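## Task

Carry the tray from the staging bench to the work bench. Its single tube goes into the blue rack if the cap's dot is orange, or the green rack if the dot is white, pushed fully down. The tube must never touch the floor. The tray's bottles must finish upright in the tray, and the tray must finish on the work bench with nothing overhanging its edge. Either or both robots may be used. At the end the robots must release everything and back away. No robot may fall or be left leaning. Anything held in place only by a robot at the end does not count.

## Robot and tools

Robots: two identical Hello Robot Stretch 4 units, r1 and r2. Each has an omni-wheel base, a lift on a mast, an arm that telescopes forward, a three-joint wrist (yaw, pitch, roll) and a two-finger gripper. Each is about 1.6 m tall. Its base rim lies within 0.23 m of its base origin. Each carries four cameras: <r>_head_camera, <r>_head_left_camera, <r>_head_right_camera and <r>_wrist_camera.

Frames: every robot reports in its own base frame. The origin is on the floor under the base centre, x points forward, y left and z up. hand_pose is a point between the open fingertips, given in that frame. With all wrist joints at 0 its axes line up with the base axes, but the printed position may be off. The odometry frame is the base frame at the scene start. base_odometry counts only wheel rotation, so slipping shows up as travel. Heading is in radians, from -3.142 to 3.142, positive to the left. Neither robot knows where the other is, so use images, lidar_m and wrist_depth_mm to judge their relative positions.

execute_actions(actions, cameras): actions is a list holding one action, or none to get only state and pictures. An action is an object keyed by "r1" and/or "r2". Each robot gets:
- base: exactly one relative move, measured from the base position in the last reported state. translate_m is metres, -2 to 2, forward positive, no turning. strafe_m is metres, -2 to 2, left positive. rotate_rad is radians, -3.2 to 3.2, counter-clockwise positive.
- joints: absolute targets by name. lift_m 0 to 1.2. arm_m 0 to 0.55 (extension). wrist_yaw_rad -1.134 to 4.276 (0 forward, positive left, 3.14 folded back; above 3.4 the arm may block it). wrist_pitch_rad -1.117 to 4.259 (0 level, 1.57 pointing down). wrist_roll_rad -1.117 to 4.259 (0 keeps the fingers level; positive turns clockwise, viewed from behind). gripper_m -0.038 to 0.141, the fingertip gap in metres; below 0 the fingers squeeze each other. Tolerances for done: ±0.004 for lift, arm and gripper, ±0.02 for yaw and roll, ±0.05 for pitch. A joint target outside its range is clipped and reported. Any other bad value or unknown key rejects the whole call.
- pace: "slow", "default", "fast" or "max". Base speed is 0.1, 0.3, 0.4 or 0.6 m/s and turn rate 1, 2, 3 or 4 rad/s. A raised lift (above 0.2) caps these, down to 0.3 m/s and 1 rad/s at lift 1.2.
- contact_limits: {"arm_m": 0..0.75}, how hard the arm may push before a contact_stop. The default is 0.5.
- end_of_arm: "enable_torque", sent on its own, brings back wrist or gripper motors that switched off.
All motions in one action start together. An action runs for at most 15 s. A robot or part you leave out may still be pushing toward its old target. cameras is a list of camera names, or "all", or null (all). An empty list returns no pictures. The "pictures" line gives the order of the images.

wait(seconds 0-10): nothing new is commanded. It returns state and images. zoom_image(camera, region [x0,y0,x1,y1] in pixels, at most 504x504, origin at top left) enlarges part of that camera's latest full image. read_manual gives only licence text. finished_scene(scene 1 or 2) ends that scene for good and reports success. Reaching the goal must come first, and it must hold.

Results: base_status and joint_status say how each motion ended. done: the base wheels turned the full amount, even if they slipped. off_target: it stopped short and may still be pushing. contact_stop_at_<key>: it hit something, and that lift, arm or wheel set goes slack. A slack lift can sink under load, and slack wheels can roll. limit_stop_at_tilt: the lean is over 6 degrees, and lift, arm and wheels go slack until the lean eases. limit_stop_at_own_body: it was about to hit itself. This is likely when pitch is below -0.2 with roll below -0.4 or above 4. time_out. torque_fault: a wrist or gripper motor overloaded and went limp, so send enable_torque. After any stop the old target is dropped. A slack part holds again when next commanded. on_its_own lists things not commanded in this call, and its "held at" means the target, not the position. If one result reports a stop, the later calls in the same reply are skipped.

lidar_m: 12 distances in metres, one per 30-degree sector. Sector 1 is straight ahead, then counter-clockwise (4 left, 7 behind, 10 right). "-" means nothing seen, or something closer than 0.25 m. It sees from about 0.15 m up, including table tops and the other robot, but misses clear objects and thin legs. wrist_depth_mm is a 7x7 grid of median depths, 100 to 2000 mm, read from the top left. turned_by_wheels and turned_by_imu should agree within about 0.1 rad, or there was a collision or slip. base_tilt is in degrees, forward and right positive, with a fixed bias of up to 1.5. motor_effort is in percent, with the peak in brackets. The readings are noisy, and an effort outside its rest range means a load or a push. Wheel effort is positive toward a right turn.

Gripping: command a gap smaller than the object. Going further below draws it in by up to a third of the excess. Only a clear change in gripper effort confirms a grip. If the fingertips stick on a surface, raise the lift. To unfold at the start, send lift_m 0.4 with wrist_yaw_rad 0.

Cautions: robots pressing on each other fails the run, and once bases touch, even millimetres more is too much. Over 1 m the travel of the two robots can differ by about 3 cm, which matters when they carry something together. Turning or driving with over 1 kg in hand and arm_m above 0.2 can tip a robot, more so at fast or max pace. Strong pushes with a high gripper can tip it too. About 2 kg in a level gripper can fault the wrist. Avoid drops, slams and hard pushes. Loose items may get an occasional nudge. Camera calibrations (K, distortion, T_world_to_cam into each robot's own base frame) are supplied but carry small errors, and the wrist camera error grows with arm extension.

Each tool is called after "Emit:" in YAML: its name, and indented under it one key for each argument.

## Session

Emit:
execute_actions:
  actions: []

Scene clock: 0.00 s.
r1.base_odometry: x=+0.000 y=+0.000 heading=+0.000 (m, m, rad; r1's odometry frame)
r1.turned_by_wheels: +0.000 (rad since the last result)
r1.turned_by_imu: +0.000 (rad since the last result)
r1.base_tilt: forward=+0.5 right=-0.3 (deg)
r1.lidar_m: 0.91 1.57 2.46 1.50 1.86 1.55 1.37 2.39 1.68 0.91 0.78 0.78
r1.base_status: not commanded
r1.joint_positions: lift_m=+0.140 arm_m=+0.000 wrist_yaw_rad=+3.116 wrist_pitch_rad=+0.013 wrist_roll_rad=+0.011 gripper_m=+0.057
r1.joint_status: not commanded
r1.motor_effort: lift_m=+19 arm_m=-1 wrist_yaw_rad=+0 wrist_pitch_rad=-7 wrist_roll_rad=+0 gripper_m=-3 wheel_0=-1 wheel_1=+0 wheel_2=+0 (%)
r1.hand_pose: x=-0.1153 y=+0.0947 z=+0.3145 quat_wxyz=(+0.013, -0.006, +0.006, +1.000) (m; r1's base frame)
r1.wrist_depth_mm: - 140 - - - - - / - 117 157 - - - - / - 126 173 - - - - / 141 142 - - - - - / 1618 1921 - - - - - / 960 1060 195 1205 196 1229 1229 / 715 732 820 109 809 809 854
r2.base_odometry: x=+0.000 y=+0.000 heading=+0.000 (m, m, rad; r2's odometry frame)
r2.turned_by_wheels: +0.000 (rad since the last result)
r2.turned_by_imu: +0.000 (rad since the last result)
r2.base_tilt: forward=+0.4 right=+0.3 (deg)
r2.lidar_m: 1.01 0.95 0.99 1.37 3.66 1.54 1.21 2.78 1.52 1.51 3.86 1.37
r2.base_status: not commanded
r2.joint_positions: lift_m=+0.233 arm_m=+0.002 wrist_yaw_rad=+3.045 wrist_pitch_rad=-0.015 wrist_roll_rad=-0.012 gripper_m=+0.057
r2.joint_status: not commanded
r2.motor_effort: lift_m=+19 arm_m=-1 wrist_yaw_rad=-1 wrist_pitch_rad=-8 wrist_roll_rad=-1 gripper_m=-4 wheel_0=+0 wheel_1=+1 wheel_2=+0 (%)
r2.hand_pose: x=-0.1057 y=+0.1149 z=+0.4157 quat_wxyz=(+0.048, +0.007, -0.006, +0.999) (m; r2's base frame)
r2.wrist_depth_mm: - 137 - - - - - / - 126 271 - - - - / 106 138 224 - - - - / 138 167 - - - - - / - - 1863 1756 1808 - - / 1160 1229 1078 1205 196 1308 1308 / 866 831 931 - 976 891 931
pictures: r1_head_camera, r1_head_left_camera, r1_head_right_camera, r1_wrist_camera, r2_head_camera, r2_head_left_camera, r2_head_right_camera, r2_wrist_camera
Images, in order (width x height): r1_head_camera 420x560, r1_head_left_camera 420x672, r1_head_right_camera 420x672, r1_wrist_camera 616x392, r2_head_camera 420x560, r2_head_left_camera 420x672, r2_head_right_camera 420x672, r2_wrist_camera 616x392.

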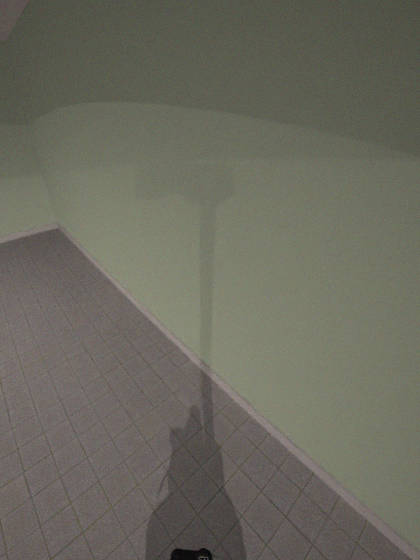

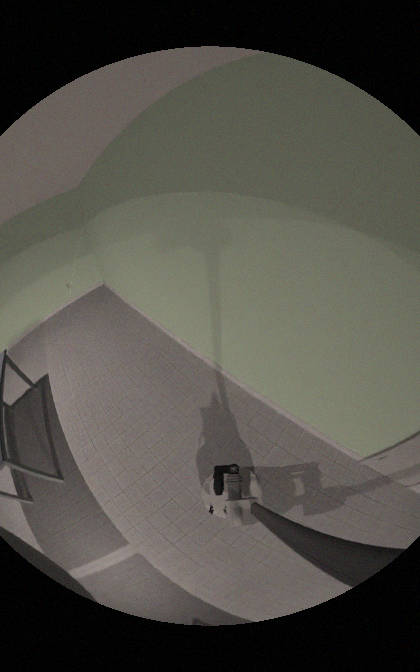

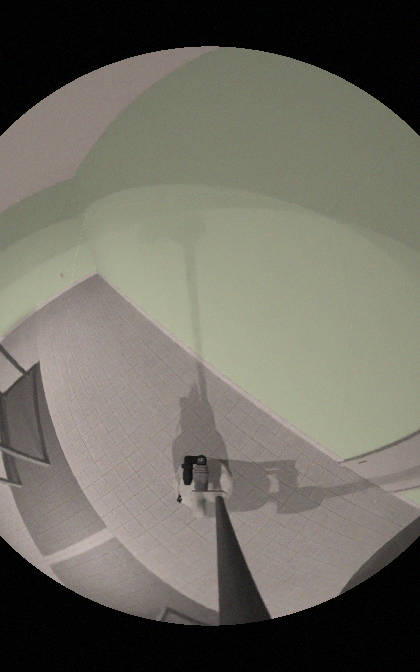

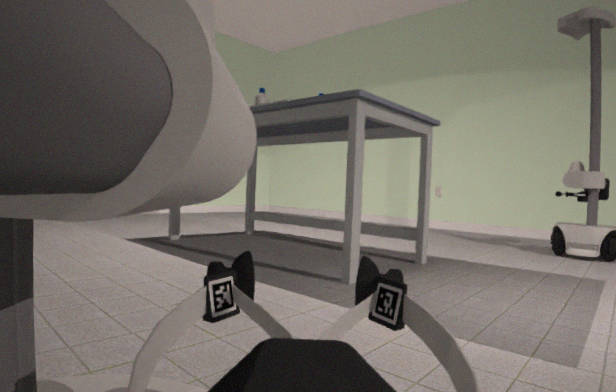

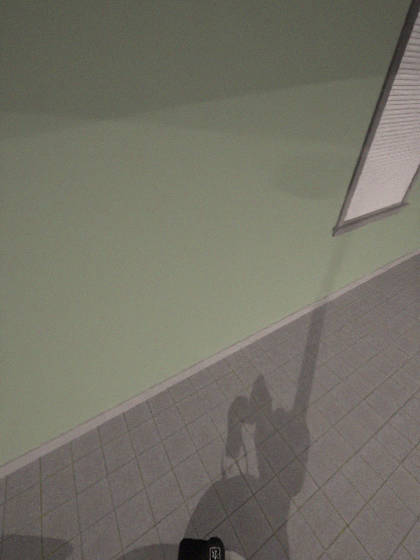

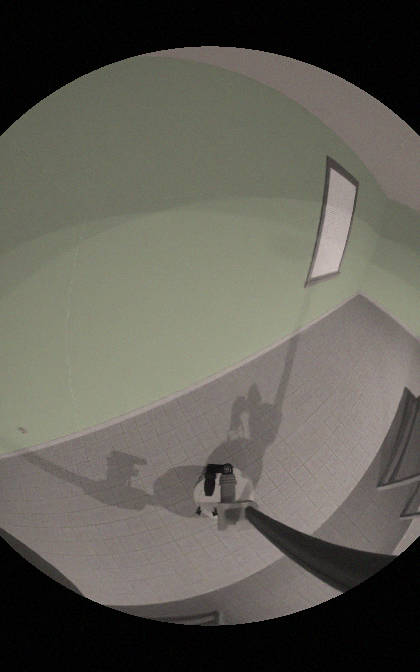

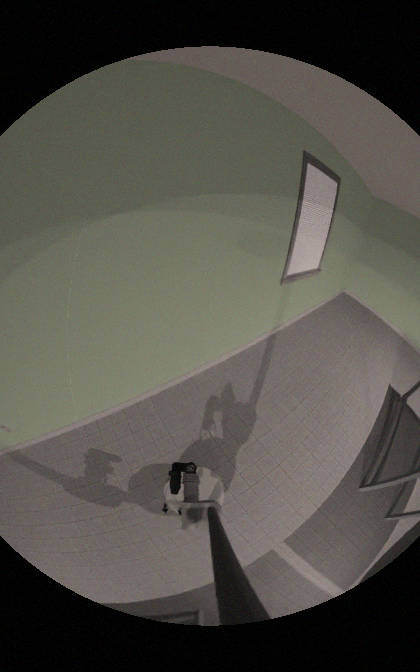

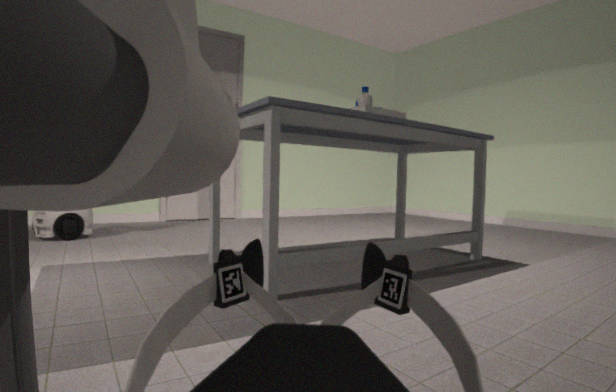

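Emit:
execute_actions:
  actions:
    - {"r1":{"base":{"rotate_rad":2.5},"joints":{"lift_m":1.05,"wrist_yaw_rad":0}},"r2":{"base":{"rotate_rad":-2.5},"joints":{"lift_m":1.05,"wrist_yaw_rad":0}}}
  cameras: ["r1_head_camera","r1_head_left_camera","r2_head_camera","r2_head_left_camera"]

Scene clock: 11.63 s.
r1.base_odometry: x=+0.000 y=+0.000 heading=+2.499 (m, m, rad; r1's odometry frame)
r1.turned_by_wheels: +2.499 (rad since the last result)
r1.turned_by_imu: +2.508 (rad since the last result)
r1.base_tilt: forward=+0.6 right=-0.3 (deg)
r1.lidar_m: 1.99 1.38 1.95 2.14 1.03 0.81 0.78 0.88 1.34 4.49 1.54 1.55
r1.base_status: done
r1.joint_positions: lift_m=+1.050 arm_m=+0.000 wrist_yaw_rad=+0.000 wrist_pitch_rad=+0.013 wrist_roll_rad=+0.011 gripper_m=+0.057
r1.joint_status: all done
r1.motor_effort: lift_m=+21(22) arm_m=-1(1) wrist_yaw_rad=+0(7) wrist_pitch_rad=-7(6) wrist_roll_rad=-1(0) gripper_m=-1(3) wheel_0=-6(8) wheel_1=-5(13) wheel_2=-5(10) (%)
r1.hand_pose: x=+0.4594 y=-0.0874 z=+1.2244 quat_wxyz=(+1.000, +0.005, +0.006, +0.000) (m; r1's base frame)
r1.wrist_depth_mm: - - - - - - - / - - - - - - - / - - - - - - - / - - - - - - - / - - - - - - - / 1366 1499 195 - 195 - - / 1078 1336 - 109 - - -
r2.base_odometry: x=+0.000 y=+0.000 heading=-2.499 (m, m, rad; r2's odometry frame)
r2.turned_by_wheels: -2.499 (rad since the last result)
r2.turned_by_imu: -2.493 (rad since the last result)
r2.base_tilt: forward=+0.4 right=+0.3 (deg)
r2.lidar_m: 2.62 1.48 1.66 2.58 1.23 0.98 0.94 1.04 1.56 4.17 1.33 1.21
r2.base_status: done
r2.joint_positions: lift_m=+1.050 arm_m=+0.002 wrist_yaw_rad=+0.000 wrist_pitch_rad=-0.015 wrist_roll_rad=-0.012 gripper_m=+0.057
r2.joint_status: all done
r2.motor_effort: lift_m=+22(21) arm_m=-1(1) wrist_yaw_rad=+1(6) wrist_pitch_rad=-9(9) wrist_roll_rad=-1(1) gripper_m=-1(3) wheel_0=+3(8) wheel_1=+1(6) wheel_2=+3(8) (%)
r2.hand_pose: x=+0.4614 y=-0.0873 z=+1.2324 quat_wxyz=(+1.000, -0.006, -0.008, +0.000) (m; r2's base frame)
r2.wrist_depth_mm: - - - - - - - / - - - - - - - / - - - - - - - / - - - - - - - / - - - - - - - / 1366 - - - 196 - - / - - - - - - 1078
pictures: r1_head_camera, r1_head_left_camera, r2_head_camera, r2_head_left_camera
Images, in order (width x height): r1_head_camera 420x560, r1_head_left_camera 420x672, r2_head_camera 420x560, r2_head_left_camera 420x672.

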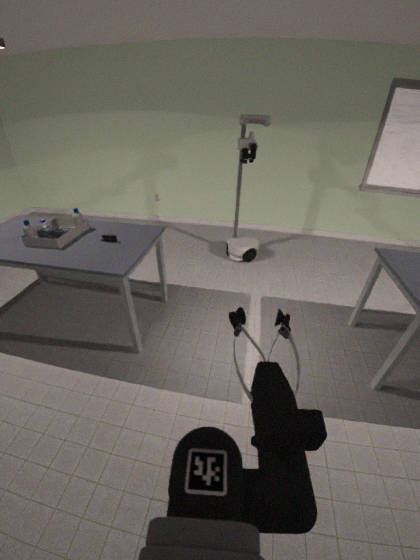

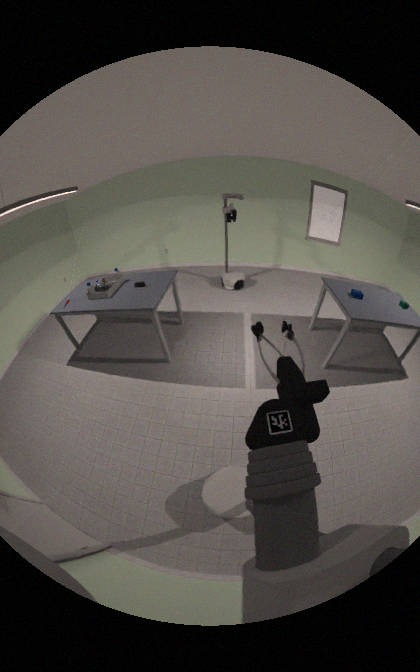

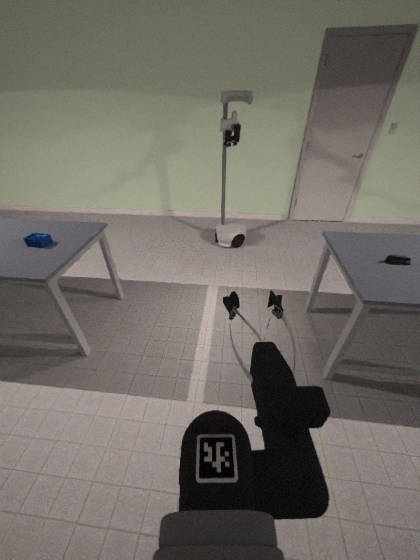

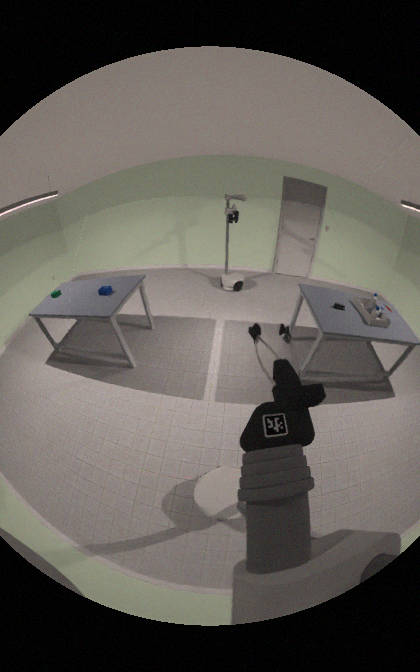

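Emit:
execute_actions:
  actions:
    - {"r1":{"base":{"strafe_m":1.15},"joints":{"wrist_pitch_rad":0.6,"gripper_m":0.12}},"r2":{"base":{"strafe_m":-1.35},"joints":{"wrist_pitch_rad":0.6,"gripper_m":0.12}}}
  cameras: ["r1_head_camera","r1_wrist_camera","r2_head_camera","r2_wrist_camera"]

Scene clock: 24.77 s.
r1.base_odometry: x=-0.689 y=-0.920 heading=+2.499 (m, m, rad; r1's odometry frame)
r1.turned_by_wheels: +0.000 (rad since the last result)
r1.turned_by_imu: +0.010 (rad since the last result)
r1.base_tilt: forward=+0.4 right=-0.3 (deg)
r1.lidar_m: 1.29 1.43 3.11 1.73 0.72 0.61 0.61 0.70 1.09 3.48 2.50 1.34
r1.base_status: done
r1.joint_positions: lift_m=+1.050 arm_m=+0.000 wrist_yaw_rad=+0.000 wrist_pitch_rad=+0.601 wrist_roll_rad=+0.011 gripper_m=+0.120
r1.joint_status: all done
r1.motor_effort: lift_m=+21(21) arm_m=-1(1) wrist_yaw_rad=+0(1) wrist_pitch_rad=-4(5) wrist_roll_rad=+0(0) gripper_m=+1(4) wheel_0=-3(16) wheel_1=+3(13) wheel_2=+0(3) (%)
r1.hand_pose: x=+0.4088 y=-0.0874 z=+1.0648 quat_wxyz=(+0.955, +0.005, +0.296, -0.002) (m; r1's base frame)
r1.wrist_depth_mm: - - - - - - - / - 1366 1308 1281 1430 - - / - - - - 1205 - - / 1921 - - - - - - / 1661 1661 1708 1708 1661 1808 1756 / 1397 1397 1366 1464 1430 1464 1576 / 1229 1255 1308 109 1366 1281 1366
r2.base_odometry: x=-0.809 y=+1.081 heading=-2.499 (m, m, rad; r2's odometry frame)
r2.turned_by_wheels: +0.000 (rad since the last result)
r2.turned_by_imu: -0.005 (rad since the last result)
r2.base_tilt: forward=+0.4 right=+0.3 (deg)
r2.lidar_m: 0.86 0.97 2.56 3.06 1.44 1.12 1.10 1.23 1.84 2.82 1.12 0.88
r2.base_status: done
r2.joint_positions: lift_m=+1.050 arm_m=+0.002 wrist_yaw_rad=+0.000 wrist_pitch_rad=+0.601 wrist_roll_rad=-0.012 gripper_m=+0.120
r2.joint_status: all done
r2.motor_effort: lift_m=+21(21) arm_m=-1(1) wrist_yaw_rad=-2(2) wrist_pitch_rad=-7(9) wrist_roll_rad=-1(1) gripper_m=-1(1) wheel_0=+1(10) wheel_1=+0(10) wheel_2=+0(2) (%)
r2.hand_pose: x=+0.4108 y=-0.0873 z=+1.0648 quat_wxyz=(+0.955, -0.006, +0.296, +0.002) (m; r2's base frame)
r2.wrist_depth_mm: - - - - - - - / - - 1255 1160 1118 - - / - 931 960 891 866 946 976 / 1921 991 878 831 798 768 768 / 1576 1576 1661 1708 1661 1618 1537 / 1397 1336 1182 1160 1336 1336 1366 / 1229 1229 1255 - 1205 1138 1060
pictures: r1_head_camera, r1_wrist_camera, r2_head_camera, r2_wrist_camera
camera_calibration (this result's frames):
r1_wrist_camera: T_world_to_cam=[[0.0209929, -0.999471, 0.0248478, -0.125829], [-0.587728, -0.0324424, -0.808408, 1.15247], [0.808787, 0.00236711, -0.588098, 0.524653], [0, 0, 0, 1]] pos_world=[0.25565, -0.0896155, 1.24334]
r2_wrist_camera: T_world_to_cam=[[0.0736103, -0.997284, 0.00259603, -0.107851], [-0.604873, -0.0467155, -0.794951, 1.13272], [0.792913, 0.0569463, -0.606668, 0.552706], [0, 0, 0, 1]] pos_world=[0.254843, -0.0861169, 1.23605]
Images, in order (width x height): r1_head_camera 420x560, r1_wrist_camera 616x392, r2_head_camera 420x560, r2_wrist_camera 616x392.

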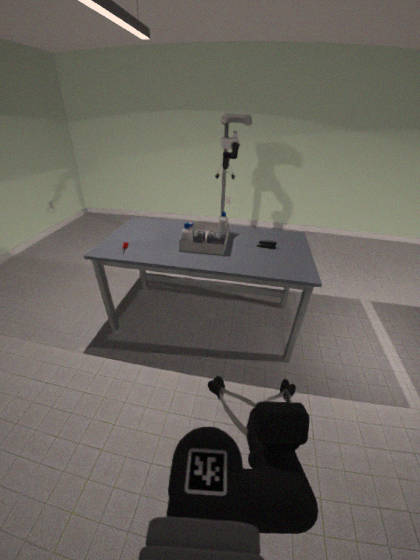

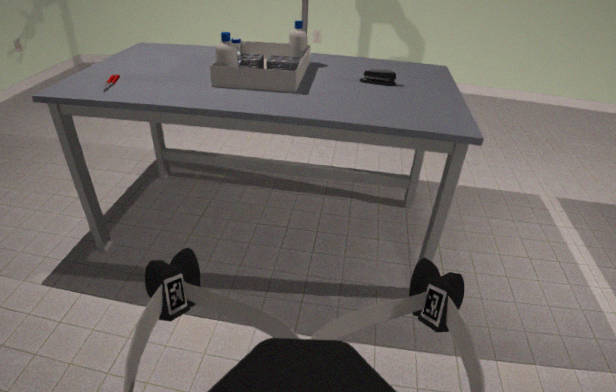

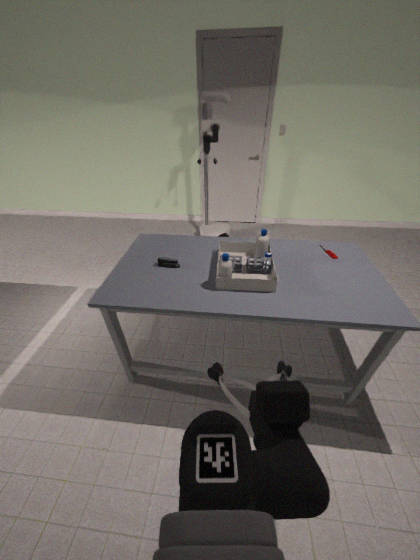

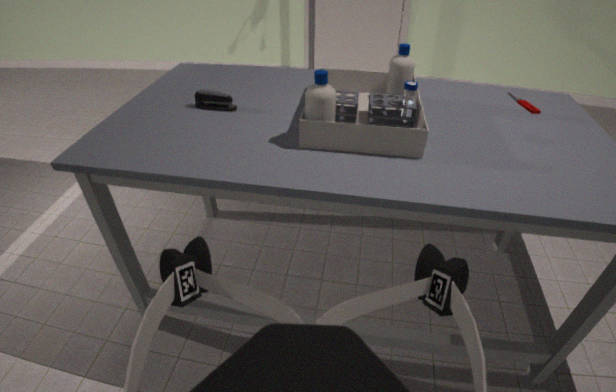

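Emit:
execute_actions:
  actions:
    - {"r1":{"base":{"rotate_rad":-0.14}},"r2":{"base":{"rotate_rad":-0.12}}}
  cameras: []

Emit:
execute_actions:
  actions:
    - {"r1":{"base":{"translate_m":0.85},"joints":{"wrist_pitch_rad":0.9}},"r2":{"base":{"translate_m":0.42},"joints":{"wrist_pitch_rad":0.9}}}
  cameras: ["r1_head_camera","r1_wrist_camera","r2_head_camera","r2_wrist_camera"]

Scene clock: 38.77 s.
r1.base_odometry: x=-0.689 y=-0.920 heading=+2.360 (m, m, rad; r1's odometry frame)
r1.turned_by_wheels: -0.139 (rad since the last result)
r1.turned_by_imu: -0.138 (rad since the last result)
r1.base_tilt: forward=+0.5 right=-0.3 (deg)
r1.lidar_m: 1.31 1.35 3.21 2.63 0.93 0.64 0.61 0.66 0.93 2.55 2.50 1.40
r1.base_status: done
r1.joint_positions: lift_m=+1.050 arm_m=+0.000 wrist_yaw_rad=+0.000 wrist_pitch_rad=+0.601 wrist_roll_rad=+0.011 gripper_m=+0.120
r1.joint_status: not commanded
r1.motor_effort: lift_m=+21(21) arm_m=-1(1) wrist_yaw_rad=+0(1) wrist_pitch_rad=-5(5) wrist_roll_rad=+0(1) gripper_m=-1(2) wheel_0=+6(6) wheel_1=+5(9) wheel_2=+4(10) (%)
r1.hand_pose: x=+0.4088 y=-0.0874 z=+1.0648 quat_wxyz=(+0.955, +0.005, +0.296, -0.002) (m; r1's base frame)
r1.wrist_depth_mm: - - - - - - - / 1336 1281 1281 1397 1661 - - / - - - - - - - / - - - - - - - / 1576 1756 1756 1808 1708 1808 1756 / 1430 1397 1397 1464 1397 1464 1537 / 1255 1229 1308 109 1308 1336 1336
r2.base_odometry: x=-0.809 y=+1.081 heading=-2.619 (m, m, rad; r2's odometry frame)
r2.turned_by_wheels: -0.120 (rad since the last result)
r2.turned_by_imu: -0.120 (rad since the last result)
r2.base_tilt: forward=+0.4 right=+0.3 (deg)
r2.lidar_m: 0.85 0.91 2.58 3.41 1.60 1.16 1.11 1.18 1.59 2.82 2.93 0.91
r2.base_status: done
r2.joint_positions: lift_m=+1.050 arm_m=+0.002 wrist_yaw_rad=+0.000 wrist_pitch_rad=+0.601 wrist_roll_rad=-0.012 gripper_m=+0.120
r2.joint_status: not commanded
r2.motor_effort: lift_m=+22(22) arm_m=-1(1) wrist_yaw_rad=-1(3) wrist_pitch_rad=-6(6) wrist_roll_rad=-1(1) gripper_m=+0(1) wheel_0=+1(6) wheel_1=+2(5) wheel_2=+3(7) (%)
r2.hand_pose: x=+0.4108 y=-0.0873 z=+1.0648 quat_wxyz=(+0.955, -0.006, +0.296, +0.002) (m; r2's base frame)
r2.wrist_depth_mm: - - - - - - - / - 1229 1255 1118 1255 1281 - / 946 946 931 904 904 946 991 / 878 854 842 820 820 820 788 / 1499 1661 1618 1661 1618 1661 1499 / 1366 1205 1205 1182 1160 1138 1336 / 1229 1229 1255 - 1255 1205 1229
pictures: none
No camera images: the call's "cameras" was empty. Leave "cameras" out to get every camera's image.

Scene clock: 43.07 s.
r1.base_odometry: x=-1.293 y=-0.322 heading=+2.360 (m, m, rad; r1's odometry frame)
r1.turned_by_wheels: +0.000 (rad since the last result)
r1.turned_by_imu: +0.003 (rad since the last result)
r1.base_tilt: forward=+0.5 right=-0.4 (deg)
r1.lidar_m: 0.47 0.48 0.68 3.09 2.13 1.48 1.46 1.58 2.16 2.16 2.16 0.51
r1.base_status: done
r1.joint_positions: lift_m=+1.050 arm_m=+0.000 wrist_yaw_rad=+0.000 wrist_pitch_rad=+0.901 wrist_roll_rad=+0.011 gripper_m=+0.120
r1.joint_status: all done
r1.motor_effort: lift_m=+21(21) arm_m=-1(1) wrist_yaw_rad=+1(0) wrist_pitch_rad=-3(4) wrist_roll_rad=-1(0) gripper_m=+0(0) wheel_0=+3(13) wheel_1=+3(12) wheel_2=-1(12) (%)
r1.hand_pose: x=+0.3500 y=-0.0874 z=+1.0019 quat_wxyz=(+0.900, +0.005, +0.435, -0.002) (m; r1's base frame)
r1.wrist_depth_mm: 750 759 842 842 866 - - / 699 683 723 707 741 1863 - / 597 615 634 640 647 668 1808 / 554 559 564 574 580 580 1537 / 521 512 521 525 517 521 1366 / 1205 1205 1182 1255 820 1205 1255 / 1118 1118 1138 109 1138 1138 1182
r2.base_odometry: x=-1.172 y=+0.871 heading=-2.619 (m, m, rad; r2's odometry frame)
r2.turned_by_wheels: +0.000 (rad since the last result)
r2.turned_by_imu: +0.002 (rad since the last result)
r2.base_tilt: forward=+0.3 right=+0.3 (deg)
r2.lidar_m: 0.45 0.48 0.66 2.45 2.21 1.60 1.53 1.59 2.20 2.80 0.65 0.48
r2.base_status: done
r2.joint_positions: lift_m=+1.050 arm_m=+0.002 wrist_yaw_rad=+0.000 wrist_pitch_rad=+0.901 wrist_roll_rad=-0.012 gripper_m=+0.120
r2.joint_status: all done
r2.motor_effort: lift_m=+21(21) arm_m=-1(1) wrist_yaw_rad=-2(1) wrist_pitch_rad=-5(8) wrist_roll_rad=-1(1) gripper_m=-1(0) wheel_0=+0(7) wheel_1=+1(5) wheel_2=-1(9) (%)
r2.hand_pose: x=+0.3521 y=-0.0874 z=+1.0019 quat_wxyz=(+0.900, -0.005, +0.435, +0.003) (m; r2's base frame)
r2.wrist_depth_mm: 798 798 778 759 741 798 798 / 691 683 521 647 647 707 699 / 615 615 564 559 580 609 603 / 549 544 539 544 539 539 535 / 508 508 496 500 496 484 484 / 1098 1160 976 1182 991 1138 1229 / 1118 1078 1098 - 1060 1042 1060
pictures: r1_head_camera, r1_wrist_camera, r2_head_camera, r2_wrist_camera
camera_calibration (this result's frames):
r1_wrist_camera: T_world_to_cam=[[0.0273749, -0.999471, 0.0175389, -0.117944], [-0.800175, -0.0324257, -0.598889, 0.931492], [0.599141, 0.00236038, -0.80064, 0.821508], [0, 0, 0, 1]] pos_world=[0.256386, -0.089617, 1.21766]
r2_wrist_camera: T_world_to_cam=[[0.0710201, -0.997291, -0.0191537, -0.0806931], [-0.812599, -0.0467101, -0.580948, 0.905852], [0.578479, 0.0568232, -0.813715, 0.844066], [0, 0, 0, 1]] pos_world=[0.25355, -0.0861246, 1.21154]
Images, in order (width x height): r1_head_camera 420x560, r1_wrist_camera 616x392, r2_head_camera 420x560, r2_wrist_camera 616x392.

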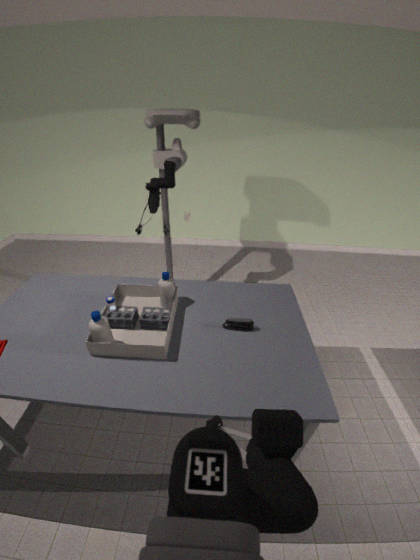

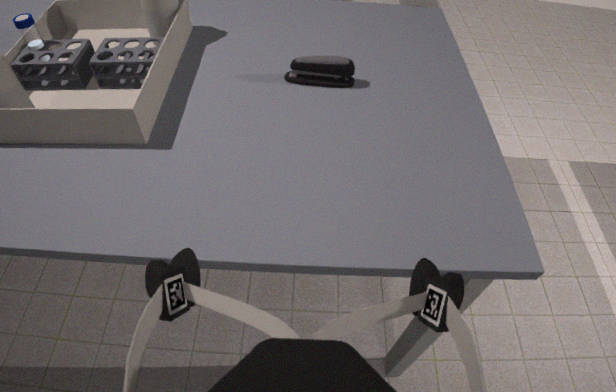

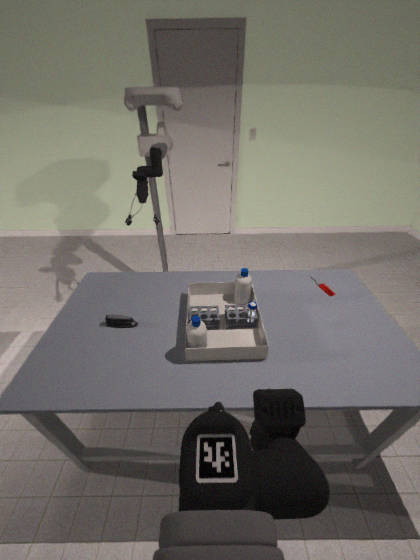

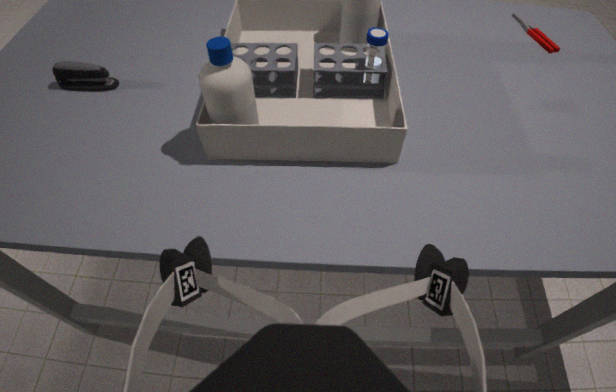

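Emit:
execute_actions:
  actions:
    - {"r1":{"base":{"strafe_m":0.39},"joints":{"wrist_pitch_rad":1.57,"wrist_roll_rad":1.57,"gripper_m":0.07,"arm_m":0.3}},"r2":{"base":{"translate_m":0.17},"joints":{"wrist_pitch_rad":1.57,"wrist_roll_rad":1.57,"gripper_m":0.07,"arm_m":0.29}}}
  cameras: []

Emit:
execute_actions:
  actions:
    - {"r1":{"base":{"translate_m":0.2},"joints":{"lift_m":1.0}},"r2":{"joints":{"lift_m":1.0}}}
  cameras: ["r1_head_camera","r1_wrist_camera","r2_head_camera","r2_wrist_camera"]

Scene clock: 64.23 s.
r1.base_odometry: x=-1.567 y=-0.599 heading=+2.360 (m, m, rad; r1's odometry frame)
r1.turned_by_wheels: +0.000 (rad since the last result)
r1.turned_by_imu: +0.004 (rad since the last result)
r1.base_tilt: forward=+0.6 right=-0.3 (deg)
r1.lidar_m: 0.46 0.47 0.68 2.70 2.13 1.54 1.47 1.53 2.16 2.54 0.68 0.49
r1.base_status: done
r1.joint_positions: lift_m=+1.050 arm_m=+0.299 wrist_yaw_rad=+0.000 wrist_pitch_rad=+1.570 wrist_roll_rad=+1.570 gripper_m=+0.070
r1.joint_status: all done
r1.motor_effort: lift_m=+21(21) arm_m=+4(6) wrist_yaw_rad=+0(1) wrist_pitch_rad=+1(5) wrist_roll_rad=+2(5) gripper_m=-2(4) wheel_0=-5(8) wheel_1=+3(9) wheel_2=+0(1) (%)
r1.hand_pose: x=+0.4704 y=-0.0874 z=+0.9396 quat_wxyz=(+0.501, +0.500, +0.500, -0.499) (m; r1's base frame)
r1.wrist_depth_mm: 402 399 397 1138 1138 1118 1138 / 404 399 402 1160 1118 1138 1138 / 370 399 399 1138 1160 1138 1118 / 399 402 402 1160 1160 946 1160 / 399 407 404 1138 991 946 1042 / 370 402 200 1160 200 960 1138 / 340 407 407 109 1138 1160 1138
r2.base_odometry: x=-1.320 y=+0.786 heading=-2.619 (m, m, rad; r2's odometry frame)
r2.turned_by_wheels: +0.000 (rad since the last result)
r2.turned_by_imu: +0.000 (rad since the last result)
r2.base_tilt: forward=+0.4 right=+0.3 (deg)
r2.lidar_m: 0.27 0.29 0.42 2.41 2.43 1.77 1.70 1.78 2.46 2.82 0.42 0.28
r2.base_status: done
r2.joint_positions: lift_m=+1.050 arm_m=+0.289 wrist_yaw_rad=+0.000 wrist_pitch_rad=+1.570 wrist_roll_rad=+1.570 gripper_m=+0.070
r2.joint_status: all done
r2.motor_effort: lift_m=+21(21) arm_m=+4(6) wrist_yaw_rad=-1(1) wrist_pitch_rad=-1(2) wrist_roll_rad=+0(9) gripper_m=-3(1) wheel_0=+3(7) wheel_1=+0(2) wheel_2=-1(9) (%)
r2.hand_pose: x=+0.4604 y=-0.0874 z=+0.9396 quat_wxyz=(+0.501, +0.500, +0.500, -0.499) (m; r2's base frame)
r2.wrist_depth_mm: 394 389 392 392 394 1118 1098 / 394 394 392 394 394 1160 1138 / 345 336 389 394 397 1138 1098 / 399 366 397 402 399 931 1138 / 399 382 397 402 399 931 1160 / 404 343 399 402 404 931 1160 / 404 375 404 - 404 1160 1160
pictures: none
No camera images: the call's "cameras" was empty. Leave "cameras" out to get every camera's image.

Scene clock: 66.30 s.
r1.base_odometry: x=-1.709 y=-0.458 heading=+2.361 (m, m, rad; r1's odometry frame)
r1.turned_by_wheels: +0.001 (rad since the last result)
r1.turned_by_imu: +0.002 (rad since the last result)
r1.base_tilt: forward=+0.6 right=-0.3 (deg)
r1.lidar_m: 0.26 0.26 0.40 2.70 2.41 1.75 1.66 1.73 2.46 2.50 0.38 0.29
r1.base_status: done
r1.joint_positions: lift_m=+1.000 arm_m=+0.299 wrist_yaw_rad=+0.000 wrist_pitch_rad=+1.570 wrist_roll_rad=+1.570 gripper_m=+0.070
r1.joint_status: all done
r1.motor_effort: lift_m=+17(21) arm_m=+4(5) wrist_yaw_rad=+0(1) wrist_pitch_rad=+0(0) wrist_roll_rad=+1(0) gripper_m=-3(1) wheel_0=+6(10) wheel_1=+5(11) wheel_2=-3(12) (%)
r1.hand_pose: x=+0.4704 y=-0.0874 z=+0.8899 quat_wxyz=(+0.501, +0.500, +0.500, -0.499) (m; r1's base frame)
r1.wrist_depth_mm: 351 353 349 351 349 351 1118 / 349 353 353 353 351 351 1118 / 290 347 351 353 353 353 1098 / 293 353 351 351 353 353 1098 / 322 349 349 355 355 353 891 / 322 351 200 353 200 357 1098 / 296 324 353 109 355 355 1118
r2.base_odometry: x=-1.320 y=+0.786 heading=-2.619 (m, m, rad; r2's odometry frame)
r2.turned_by_wheels: +0.000 (rad since the last result)
r2.turned_by_imu: +0.000 (rad since the last result)
r2.base_tilt: forward=+0.4 right=+0.3 (deg)
r2.lidar_m: 0.26 0.28 0.41 2.41 2.43 1.77 1.70 1.78 2.45 2.82 0.41 0.30
r2.base_status: not commanded
r2.joint_positions: lift_m=+1.000 arm_m=+0.289 wrist_yaw_rad=+0.000 wrist_pitch_rad=+1.570 wrist_roll_rad=+1.570 gripper_m=+0.070
r2.joint_status: all done
r2.motor_effort: lift_m=+17(17) arm_m=+5(5) wrist_yaw_rad=-2(1) wrist_pitch_rad=-1(2) wrist_roll_rad=+1(0) gripper_m=-2(4) wheel_0=+3(3) wheel_1=+0(0) wheel_2=-1(1) (%)
r2.hand_pose: x=+0.4604 y=-0.0874 z=+0.8899 quat_wxyz=(+0.501, +0.500, +0.500, -0.499) (m; r2's base frame)
r2.wrist_depth_mm: 342 343 343 343 342 342 1078 / 347 345 343 345 342 345 1098 / 229 315 345 347 347 345 1098 / 290 319 347 349 347 878 891 / 320 345 351 351 349 878 1118 / 325 325 351 351 351 891 1118 / 294 325 353 - 357 1098 1138
pictures: r1_head_camera, r1_wrist_camera, r2_head_camera, r2_wrist_camera
camera_calibration (this result's frames):
r1_wrist_camera: T_world_to_cam=[[-0.998999, -0.0445194, -0.00427491, 0.466443], [-0.0446193, 0.998635, 0.0271499, 0.138368], [0.00306038, 0.0273135, -0.999622, 1.11937], [0, 0, 0, 1]] pos_world=[0.468725, -0.147988, 1.11719]
r2_wrist_camera: T_world_to_cam=[[-0.997651, -0.0329795, -0.0600456, 0.522097], [-0.0359501, 0.998147, 0.0490834, 0.101927], [0.0583156, 0.0511268, -0.996988, 1.09235], [0, 0, 0, 1]] pos_world=[0.460833, -0.140368, 1.11541]
Images, in order (width x height): r1_head_camera 420x560, r1_wrist_camera 616x392, r2_head_camera 420x560, r2_wrist_camera 616x392.

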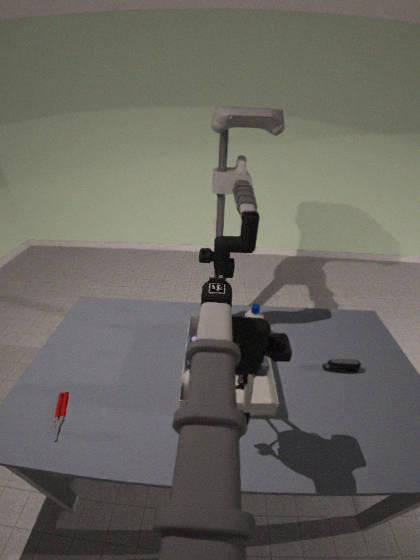

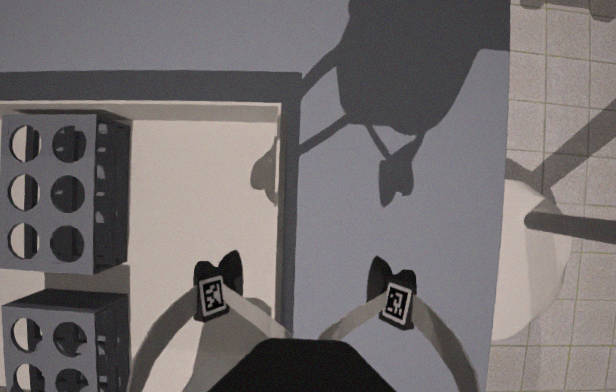

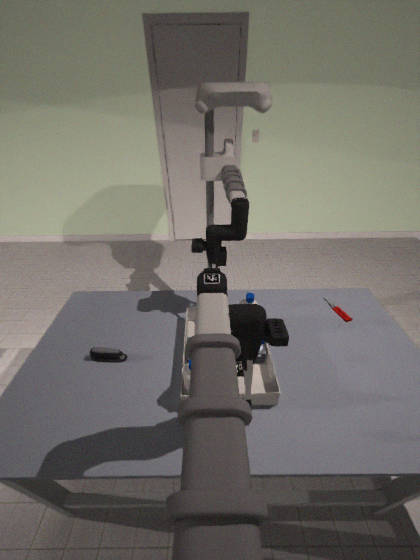

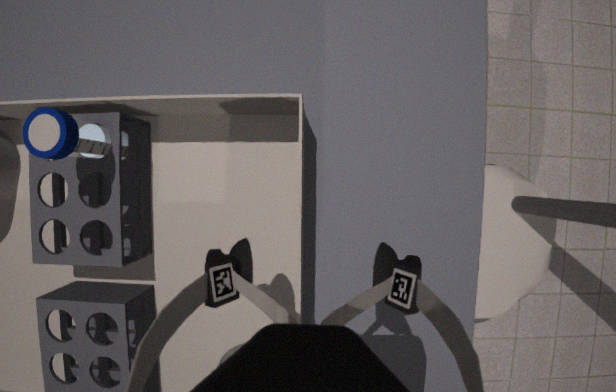

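Emit:
execute_actions:
  actions:
    - {"r1":{"joints":{"lift_m":0.915,"arm_m":0.315,"gripper_m":0.05}},"r2":{"joints":{"lift_m":0.915,"arm_m":0.298,"gripper_m":0.05}}}
  cameras: ["r1_wrist_camera","r2_wrist_camera"]

Emit:
execute_actions:
  actions:
    - {"r1":{"joints":{"gripper_m":-0.036}},"r2":{"joints":{"gripper_m":-0.036}}}
  cameras: []

Emit:
execute_actions:
  actions:
    - {"r1":{"joints":{"lift_m":1.0},"pace":"slow"},"r2":{"joints":{"lift_m":1.0},"pace":"slow"}}
  cameras: ["r1_wrist_camera","r2_wrist_camera","r1_head_right_camera"]

Scene clock: 77.53 s.
r1.base_odometry: x=-1.709 y=-0.458 heading=+2.361 (m, m, rad; r1's odometry frame)
r1.turned_by_wheels: +0.000 (rad since the last result)
r1.turned_by_imu: +0.002 (rad since the last result)
r1.base_tilt: forward=+0.5 right=-0.2 (deg)
r1.lidar_m: 0.25 0.27 0.40 2.71 2.44 1.74 1.66 1.73 2.45 2.50 0.41 0.29
r1.base_status: not commanded
r1.joint_positions: lift_m=+0.915 arm_m=+0.314 wrist_yaw_rad=+0.000 wrist_pitch_rad=+1.570 wrist_roll_rad=+1.570 gripper_m=+0.050
r1.joint_status: all done
r1.motor_effort: lift_m=+17(18) arm_m=+4(4) wrist_yaw_rad=-1(1) wrist_pitch_rad=+1(0) wrist_roll_rad=+0(0) gripper_m=-4(5) wheel_0=+6(6) wheel_1=+5(5) wheel_2=-3(3) (%)
r1.hand_pose: x=+0.4854 y=-0.0874 z=+0.8049 quat_wxyz=(+0.501, +0.500, +0.500, -0.499) (m; r1's base frame)
r1.wrist_depth_mm: 267 266 266 268 266 267 267 / 219 249 246 267 268 267 267 / 236 266 267 268 268 268 267 / 237 267 267 268 268 270 268 / 264 268 267 270 271 270 270 / 257 266 198 271 199 270 271 / 238 270 268 109 272 270 272
r2.base_odometry: x=-1.320 y=+0.786 heading=-2.619 (m, m, rad; r2's odometry frame)
r2.turned_by_wheels: +0.000 (rad since the last result)
r2.turned_by_imu: -0.001 (rad since the last result)
r2.base_tilt: forward=+0.4 right=+0.3 (deg)
r2.lidar_m: 0.27 0.31 0.42 2.41 2.45 1.76 1.69 1.77 2.45 2.81 0.41 0.30
r2.base_status: not commanded
r2.joint_positions: lift_m=+0.915 arm_m=+0.297 wrist_yaw_rad=+0.000 wrist_pitch_rad=+1.570 wrist_roll_rad=+1.570 gripper_m=+0.050
r2.joint_status: all done
r2.motor_effort: lift_m=+18(13) arm_m=+5(5) wrist_yaw_rad=+0(1) wrist_pitch_rad=-2(1) wrist_roll_rad=+0(1) gripper_m=-5(5) wheel_0=+3(3) wheel_1=+0(0) wheel_2=-2(1) (%)
r2.hand_pose: x=+0.4683 y=-0.0874 z=+0.8049 quat_wxyz=(+0.501, +0.500, +0.500, -0.499) (m; r2's base frame)
r2.wrist_depth_mm: 263 262 260 259 258 258 976 / 215 227 230 259 262 259 991 / 204 262 262 263 263 262 991 / 235 263 262 263 263 264 778 / 236 264 264 264 266 266 798 / 234 266 265 191 190 266 1025 / 215 264 268 - 268 267 1042
pictures: r1_wrist_camera, r2_wrist_camera
camera_calibration (this result's frames):
r1_wrist_camera: T_world_to_cam=[[-0.999003, -0.0444377, -0.00426133, 0.481015], [-0.0445373, 0.998639, 0.0271505, 0.141304], [0.00304902, 0.0273133, -0.999622, 1.03436], [0, 0, 0, 1]] pos_world=[0.483675, -0.147988, 1.03218]
r2_wrist_camera: T_world_to_cam=[[-0.997652, -0.0329592, -0.0600316, 0.524928], [-0.0359291, 0.998148, 0.0490839, 0.106375], [0.0583026, 0.0511256, -0.996989, 1.00713], [0, 0, 0, 1]] pos_world=[0.468799, -0.140368, 1.03039]
Images, in order (width x height): r1_wrist_camera 616x392, r2_wrist_camera 616x392.

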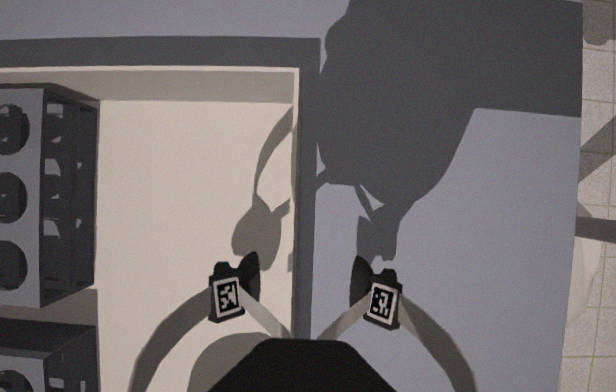

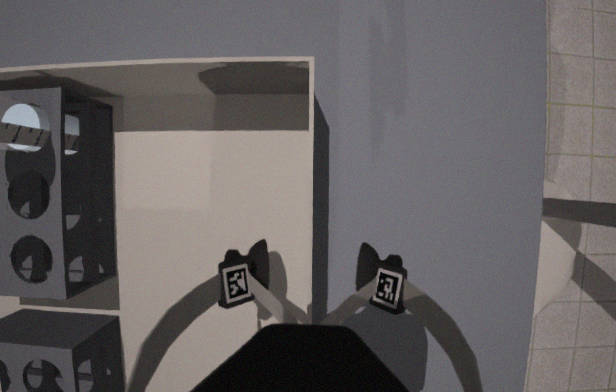

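Scene clock: 79.07 s.
r1.base_odometry: x=-1.709 y=-0.458 heading=+2.361 (m, m, rad; r1's odometry frame)
r1.turned_by_wheels: +0.000 (rad since the last result)
r1.turned_by_imu: +0.001 (rad since the last result)
r1.base_tilt: forward=+0.6 right=-0.3 (deg)
r1.lidar_m: 0.25 0.29 0.42 2.71 2.40 1.75 1.66 1.75 2.42 2.51 0.40 0.29
r1.base_status: not commanded
r1.joint_positions: lift_m=+0.915 arm_m=+0.314 wrist_yaw_rad=+0.002 wrist_pitch_rad=+1.565 wrist_roll_rad=+1.570 gripper_m=-0.035
r1.joint_status: all done
r1.motor_effort: lift_m=+20(20) arm_m=+4(5) wrist_yaw_rad=-5(7) wrist_pitch_rad=+15(15) wrist_roll_rad=+0(1) gripper_m=-20(14) wheel_0=+6(6) wheel_1=+5(5) wheel_2=-3(4) (%)
r1.hand_pose: x=+0.4872 y=-0.0874 z=+0.8047 quat_wxyz=(+0.502, +0.501, +0.499, -0.498) (m; r1's base frame)
r1.wrist_depth_mm: 267 266 266 266 265 265 265 / 200 221 245 265 266 265 265 / 230 259 260 260 266 266 266 / 231 260 260 268 267 267 267 / 232 262 262 262 268 266 268 / 249 262 184 201 185 267 268 / 235 265 263 109 270 270 271
r2.base_odometry: x=-1.320 y=+0.786 heading=-2.619 (m, m, rad; r2's odometry frame)
r2.turned_by_wheels: +0.000 (rad since the last result)
r2.turned_by_imu: +0.000 (rad since the last result)
r2.base_tilt: forward=+0.4 right=+0.4 (deg)
r2.lidar_m: 0.27 0.29 0.39 2.41 2.46 1.76 1.71 1.77 2.44 2.80 0.40 0.31
r2.base_status: not commanded
r2.joint_positions: lift_m=+0.915 arm_m=+0.297 wrist_yaw_rad=+0.002 wrist_pitch_rad=+1.565 wrist_roll_rad=+1.570 gripper_m=-0.035
r2.joint_status: all done
r2.motor_effort: lift_m=+20(19) arm_m=+3(5) wrist_yaw_rad=-5(5) wrist_pitch_rad=+13(14) wrist_roll_rad=+1(0) gripper_m=-23(23) wheel_0=+3(3) wheel_1=+0(0) wheel_2=-1(1) (%)
r2.hand_pose: x=+0.4702 y=-0.0874 z=+0.8047 quat_wxyz=(+0.502, +0.501, +0.499, -0.498) (m; r2's base frame)
r2.wrist_depth_mm: 260 259 258 258 258 256 615 / 197 229 231 254 259 257 627 / 198 257 255 255 260 259 627 / 228 257 256 257 263 263 691 / 230 258 257 211 264 264 820 / 235 259 181 186 178 265 931 / 215 258 263 - 268 267 1042
pictures: none
No camera images: the call's "cameras" was empty. Leave "cameras" out to get every camera's image.

Scene clock: 80.67 s.
r1.base_odometry: x=-1.709 y=-0.458 heading=+2.361 (m, m, rad; r1's odometry frame)
r1.turned_by_wheels: +0.000 (rad since the last result)
r1.turned_by_imu: +0.001 (rad since the last result)
r1.base_tilt: forward=+0.6 right=-0.3 (deg)
r1.lidar_m: 0.25 0.28 0.39 2.69 2.42 1.75 1.65 1.77 2.42 2.52 0.39 0.29
r1.base_status: not commanded
r1.joint_positions: lift_m=+1.000 arm_m=+0.314 wrist_yaw_rad=+0.002 wrist_pitch_rad=+1.565 wrist_roll_rad=+1.570 gripper_m=-0.035
r1.joint_status: all done
r1.motor_effort: lift_m=+24(26) arm_m=+3(3) wrist_yaw_rad=-5(5) wrist_pitch_rad=+15(15) wrist_roll_rad=+0(1) gripper_m=-18(17) wheel_0=+6(6) wheel_1=+5(5) wheel_2=-3(3) (%)
r1.hand_pose: x=+0.4872 y=-0.0874 z=+0.8893 quat_wxyz=(+0.502, +0.501, +0.499, -0.498) (m; r1's base frame)
r1.wrist_depth_mm: 351 349 349 349 347 347 1078 / 199 224 247 351 349 349 1078 / 230 259 260 259 349 347 1060 / 231 259 260 353 351 351 1078 / 232 262 260 260 351 353 891 / 249 264 183 201 185 355 1098 / 234 264 263 109 355 353 1098
r2.base_odometry: x=-1.320 y=+0.786 heading=-2.619 (m, m, rad; r2's odometry frame)
r2.turned_by_wheels: +0.000 (rad since the last result)
r2.turned_by_imu: +0.000 (rad since the last result)
r2.base_tilt: forward=+0.4 right=+0.3 (deg)
r2.lidar_m: 0.25 0.29 0.41 2.42 2.45 1.77 1.70 1.75 2.44 2.82 0.40 0.30
r2.base_status: not commanded
r2.joint_positions: lift_m=+1.000 arm_m=+0.297 wrist_yaw_rad=+0.002 wrist_pitch_rad=+1.565 wrist_roll_rad=+1.570 gripper_m=-0.035
r2.joint_status: all done
r2.motor_effort: lift_m=+25(23) arm_m=+4(3) wrist_yaw_rad=-6(7) wrist_pitch_rad=+13(13) wrist_roll_rad=+1(1) gripper_m=-22(22) wheel_0=+3(3) wheel_1=+0(0) wheel_2=-1(1) (%)
r2.hand_pose: x=+0.4702 y=-0.0874 z=+0.8893 quat_wxyz=(+0.502, +0.501, +0.499, -0.498) (m; r2's base frame)
r2.wrist_depth_mm: 345 343 342 340 340 340 1060 / 196 228 232 254 342 343 1078 / 198 255 257 255 345 342 1078 / 229 257 257 256 345 345 891 / 230 258 259 211 349 349 891 / 234 260 180 185 178 351 1118 / 214 259 263 - 353 1098 1098
pictures: r1_head_right_camera, r1_wrist_camera, r2_wrist_camera
camera_calibration (this result's frames):
r1_wrist_camera: T_world_to_cam=[[-0.998888, -0.0462711, -0.00909658, 0.487267], [-0.046501, 0.998555, 0.0269347, 0.140231], [0.00783713, 0.0273277, -0.999596, 1.11635], [0, 0, 0, 1]] pos_world=[0.484497, -0.147989, 1.11655]
r2_wrist_camera: T_world_to_cam=[[-0.997282, -0.0346952, -0.0649995, 0.535913], [-0.0379106, 0.998084, 0.048905, 0.103382], [0.0631781, 0.0512363, -0.996686, 1.08858], [0, 0, 0, 1]] pos_world=[0.469601, -0.140365, 1.11475]
Images, in order (width x height): r1_head_right_camera 420x672, r1_wrist_camera 616x392, r2_wrist_camera 616x392.

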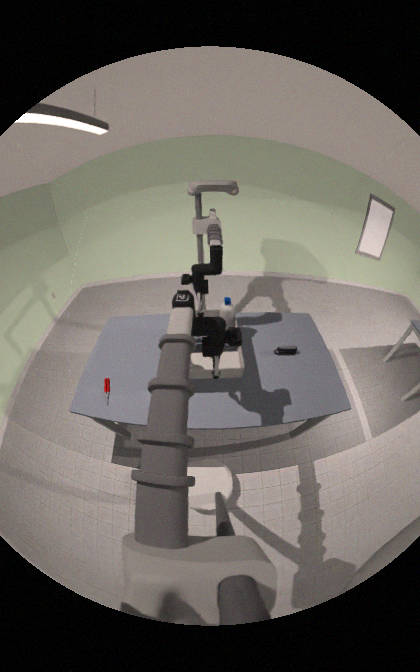

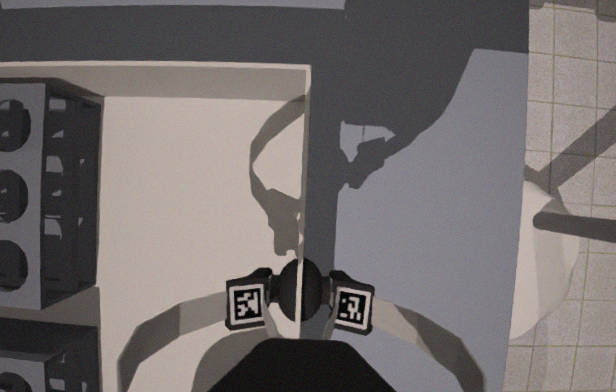

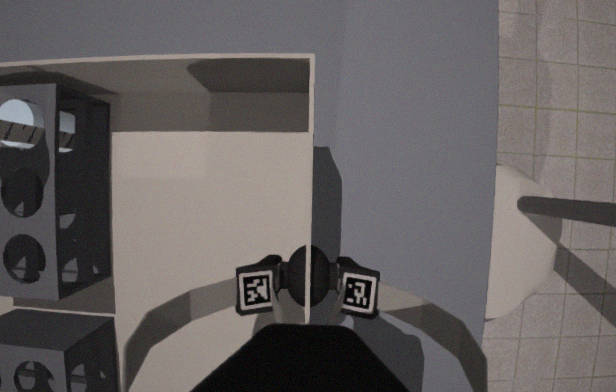

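Lifted.

Emit:
execute_actions:
  actions:
    - {"r1":{"base":{"strafe_m":-1.1},"joints":{"lift_m":1.04},"pace":"slow"},"r2":{"base":{"strafe_m":1.1},"joints":{"lift_m":1.04},"pace":"slow"}}
  cameras: ["r1_head_right_camera","r2_head_left_camera"]

action 0: r1: "base": strafe_m = -1.1 would last too long for one action: at the pace "slow" strafe_m can be at most 0.78 in either direction: name a faster pace, or command the rest in another action

Emit:
execute_actions:
  actions:
    - {"r1":{"base":{"strafe_m":-1.0},"joints":{"lift_m":1.04}},"r2":{"base":{"strafe_m":1.0},"joints":{"lift_m":1.04}}}
  cameras: ["r1_head_right_camera","r2_head_left_camera"]

Scene clock: 95.57 s.
r1.base_odometry: x=-1.006 y=+0.252 heading=+2.361 (m, m, rad; r1's odometry frame)
r1.turned_by_wheels: +0.000 (rad since the last result)
r1.turned_by_imu: +0.001 (rad since the last result)
r1.base_tilt: forward=+0.6 right=-0.2 (deg)
r1.lidar_m: 0.46 0.34 0.39 1.10 2.41 1.74 1.67 1.76 2.44 1.48 1.53 0.52
r1.base_status: done
r1.joint_positions: lift_m=+1.040 arm_m=+0.314 wrist_yaw_rad=+0.002 wrist_pitch_rad=+1.564 wrist_roll_rad=+1.570 gripper_m=-0.035
r1.joint_status: all done
r1.motor_effort: lift_m=+23(25) arm_m=+3(4) wrist_yaw_rad=-7(7) wrist_pitch_rad=+16(17) wrist_roll_rad=+1(2) gripper_m=-21(20) wheel_0=+4(19) wheel_1=-3(13) wheel_2=+0(4) (%)
r1.hand_pose: x=+0.4875 y=-0.0874 z=+0.9294 quat_wxyz=(+0.503, +0.501, +0.499, -0.497) (m; r1's base frame)
r1.wrist_depth_mm: 1118 1138 1138 1160 1118 1118 1138 / 200 224 244 1138 1138 1118 1118 / 230 259 259 258 1160 1138 1138 / 235 260 262 1138 1118 917 1118 / 256 262 262 262 1182 946 931 / 252 263 185 202 185 946 1138 / 233 263 263 109 1160 1138 1160
r2.base_odometry: x=-0.820 y=-0.080 heading=-2.619 (m, m, rad; r2's odometry frame)
r2.turned_by_wheels: +0.000 (rad since the last result)
r2.turned_by_imu: +0.002 (rad since the last result)
r2.base_tilt: forward=+0.4 right=+0.3 (deg)
r2.lidar_m: 0.45 3.17 1.44 1.43 2.41 1.77 1.69 1.79 2.44 1.14 0.42 0.39
r2.base_status: done
r2.joint_positions: lift_m=+1.040 arm_m=+0.297 wrist_yaw_rad=+0.002 wrist_pitch_rad=+1.564 wrist_roll_rad=+1.570 gripper_m=-0.035
r2.joint_status: all done
r2.motor_effort: lift_m=+24(27) arm_m=+3(3) wrist_yaw_rad=-7(9) wrist_pitch_rad=+15(15) wrist_roll_rad=+0(1) gripper_m=-22(22) wheel_0=-1(9) wheel_1=+0(9) wheel_2=+0(0) (%)
r2.hand_pose: x=+0.4704 y=-0.0874 z=+0.9293 quat_wxyz=(+0.503, +0.501, +0.499, -0.497) (m; r2's base frame)
r2.wrist_depth_mm: 382 379 379 379 379 1098 1118 / 197 231 232 253 960 1118 1118 / 200 256 254 256 1118 1118 1118 / 228 259 257 257 1118 917 1118 / 230 259 259 210 1160 931 1160 / 231 260 182 197 177 931 1160 / 213 256 262 - 1160 1160 1138
pictures: r1_head_right_camera, r2_head_left_camera
Images, in order (width x height): r1_head_right_camera 420x672, r2_head_left_camera 420x672.

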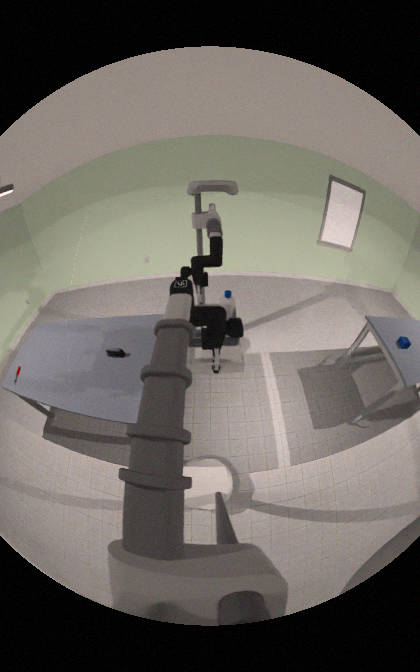

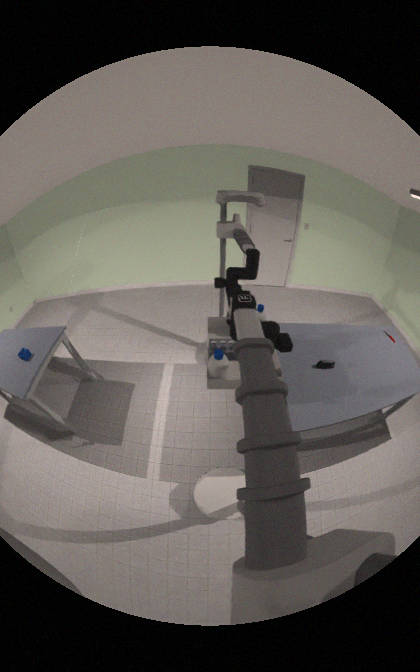

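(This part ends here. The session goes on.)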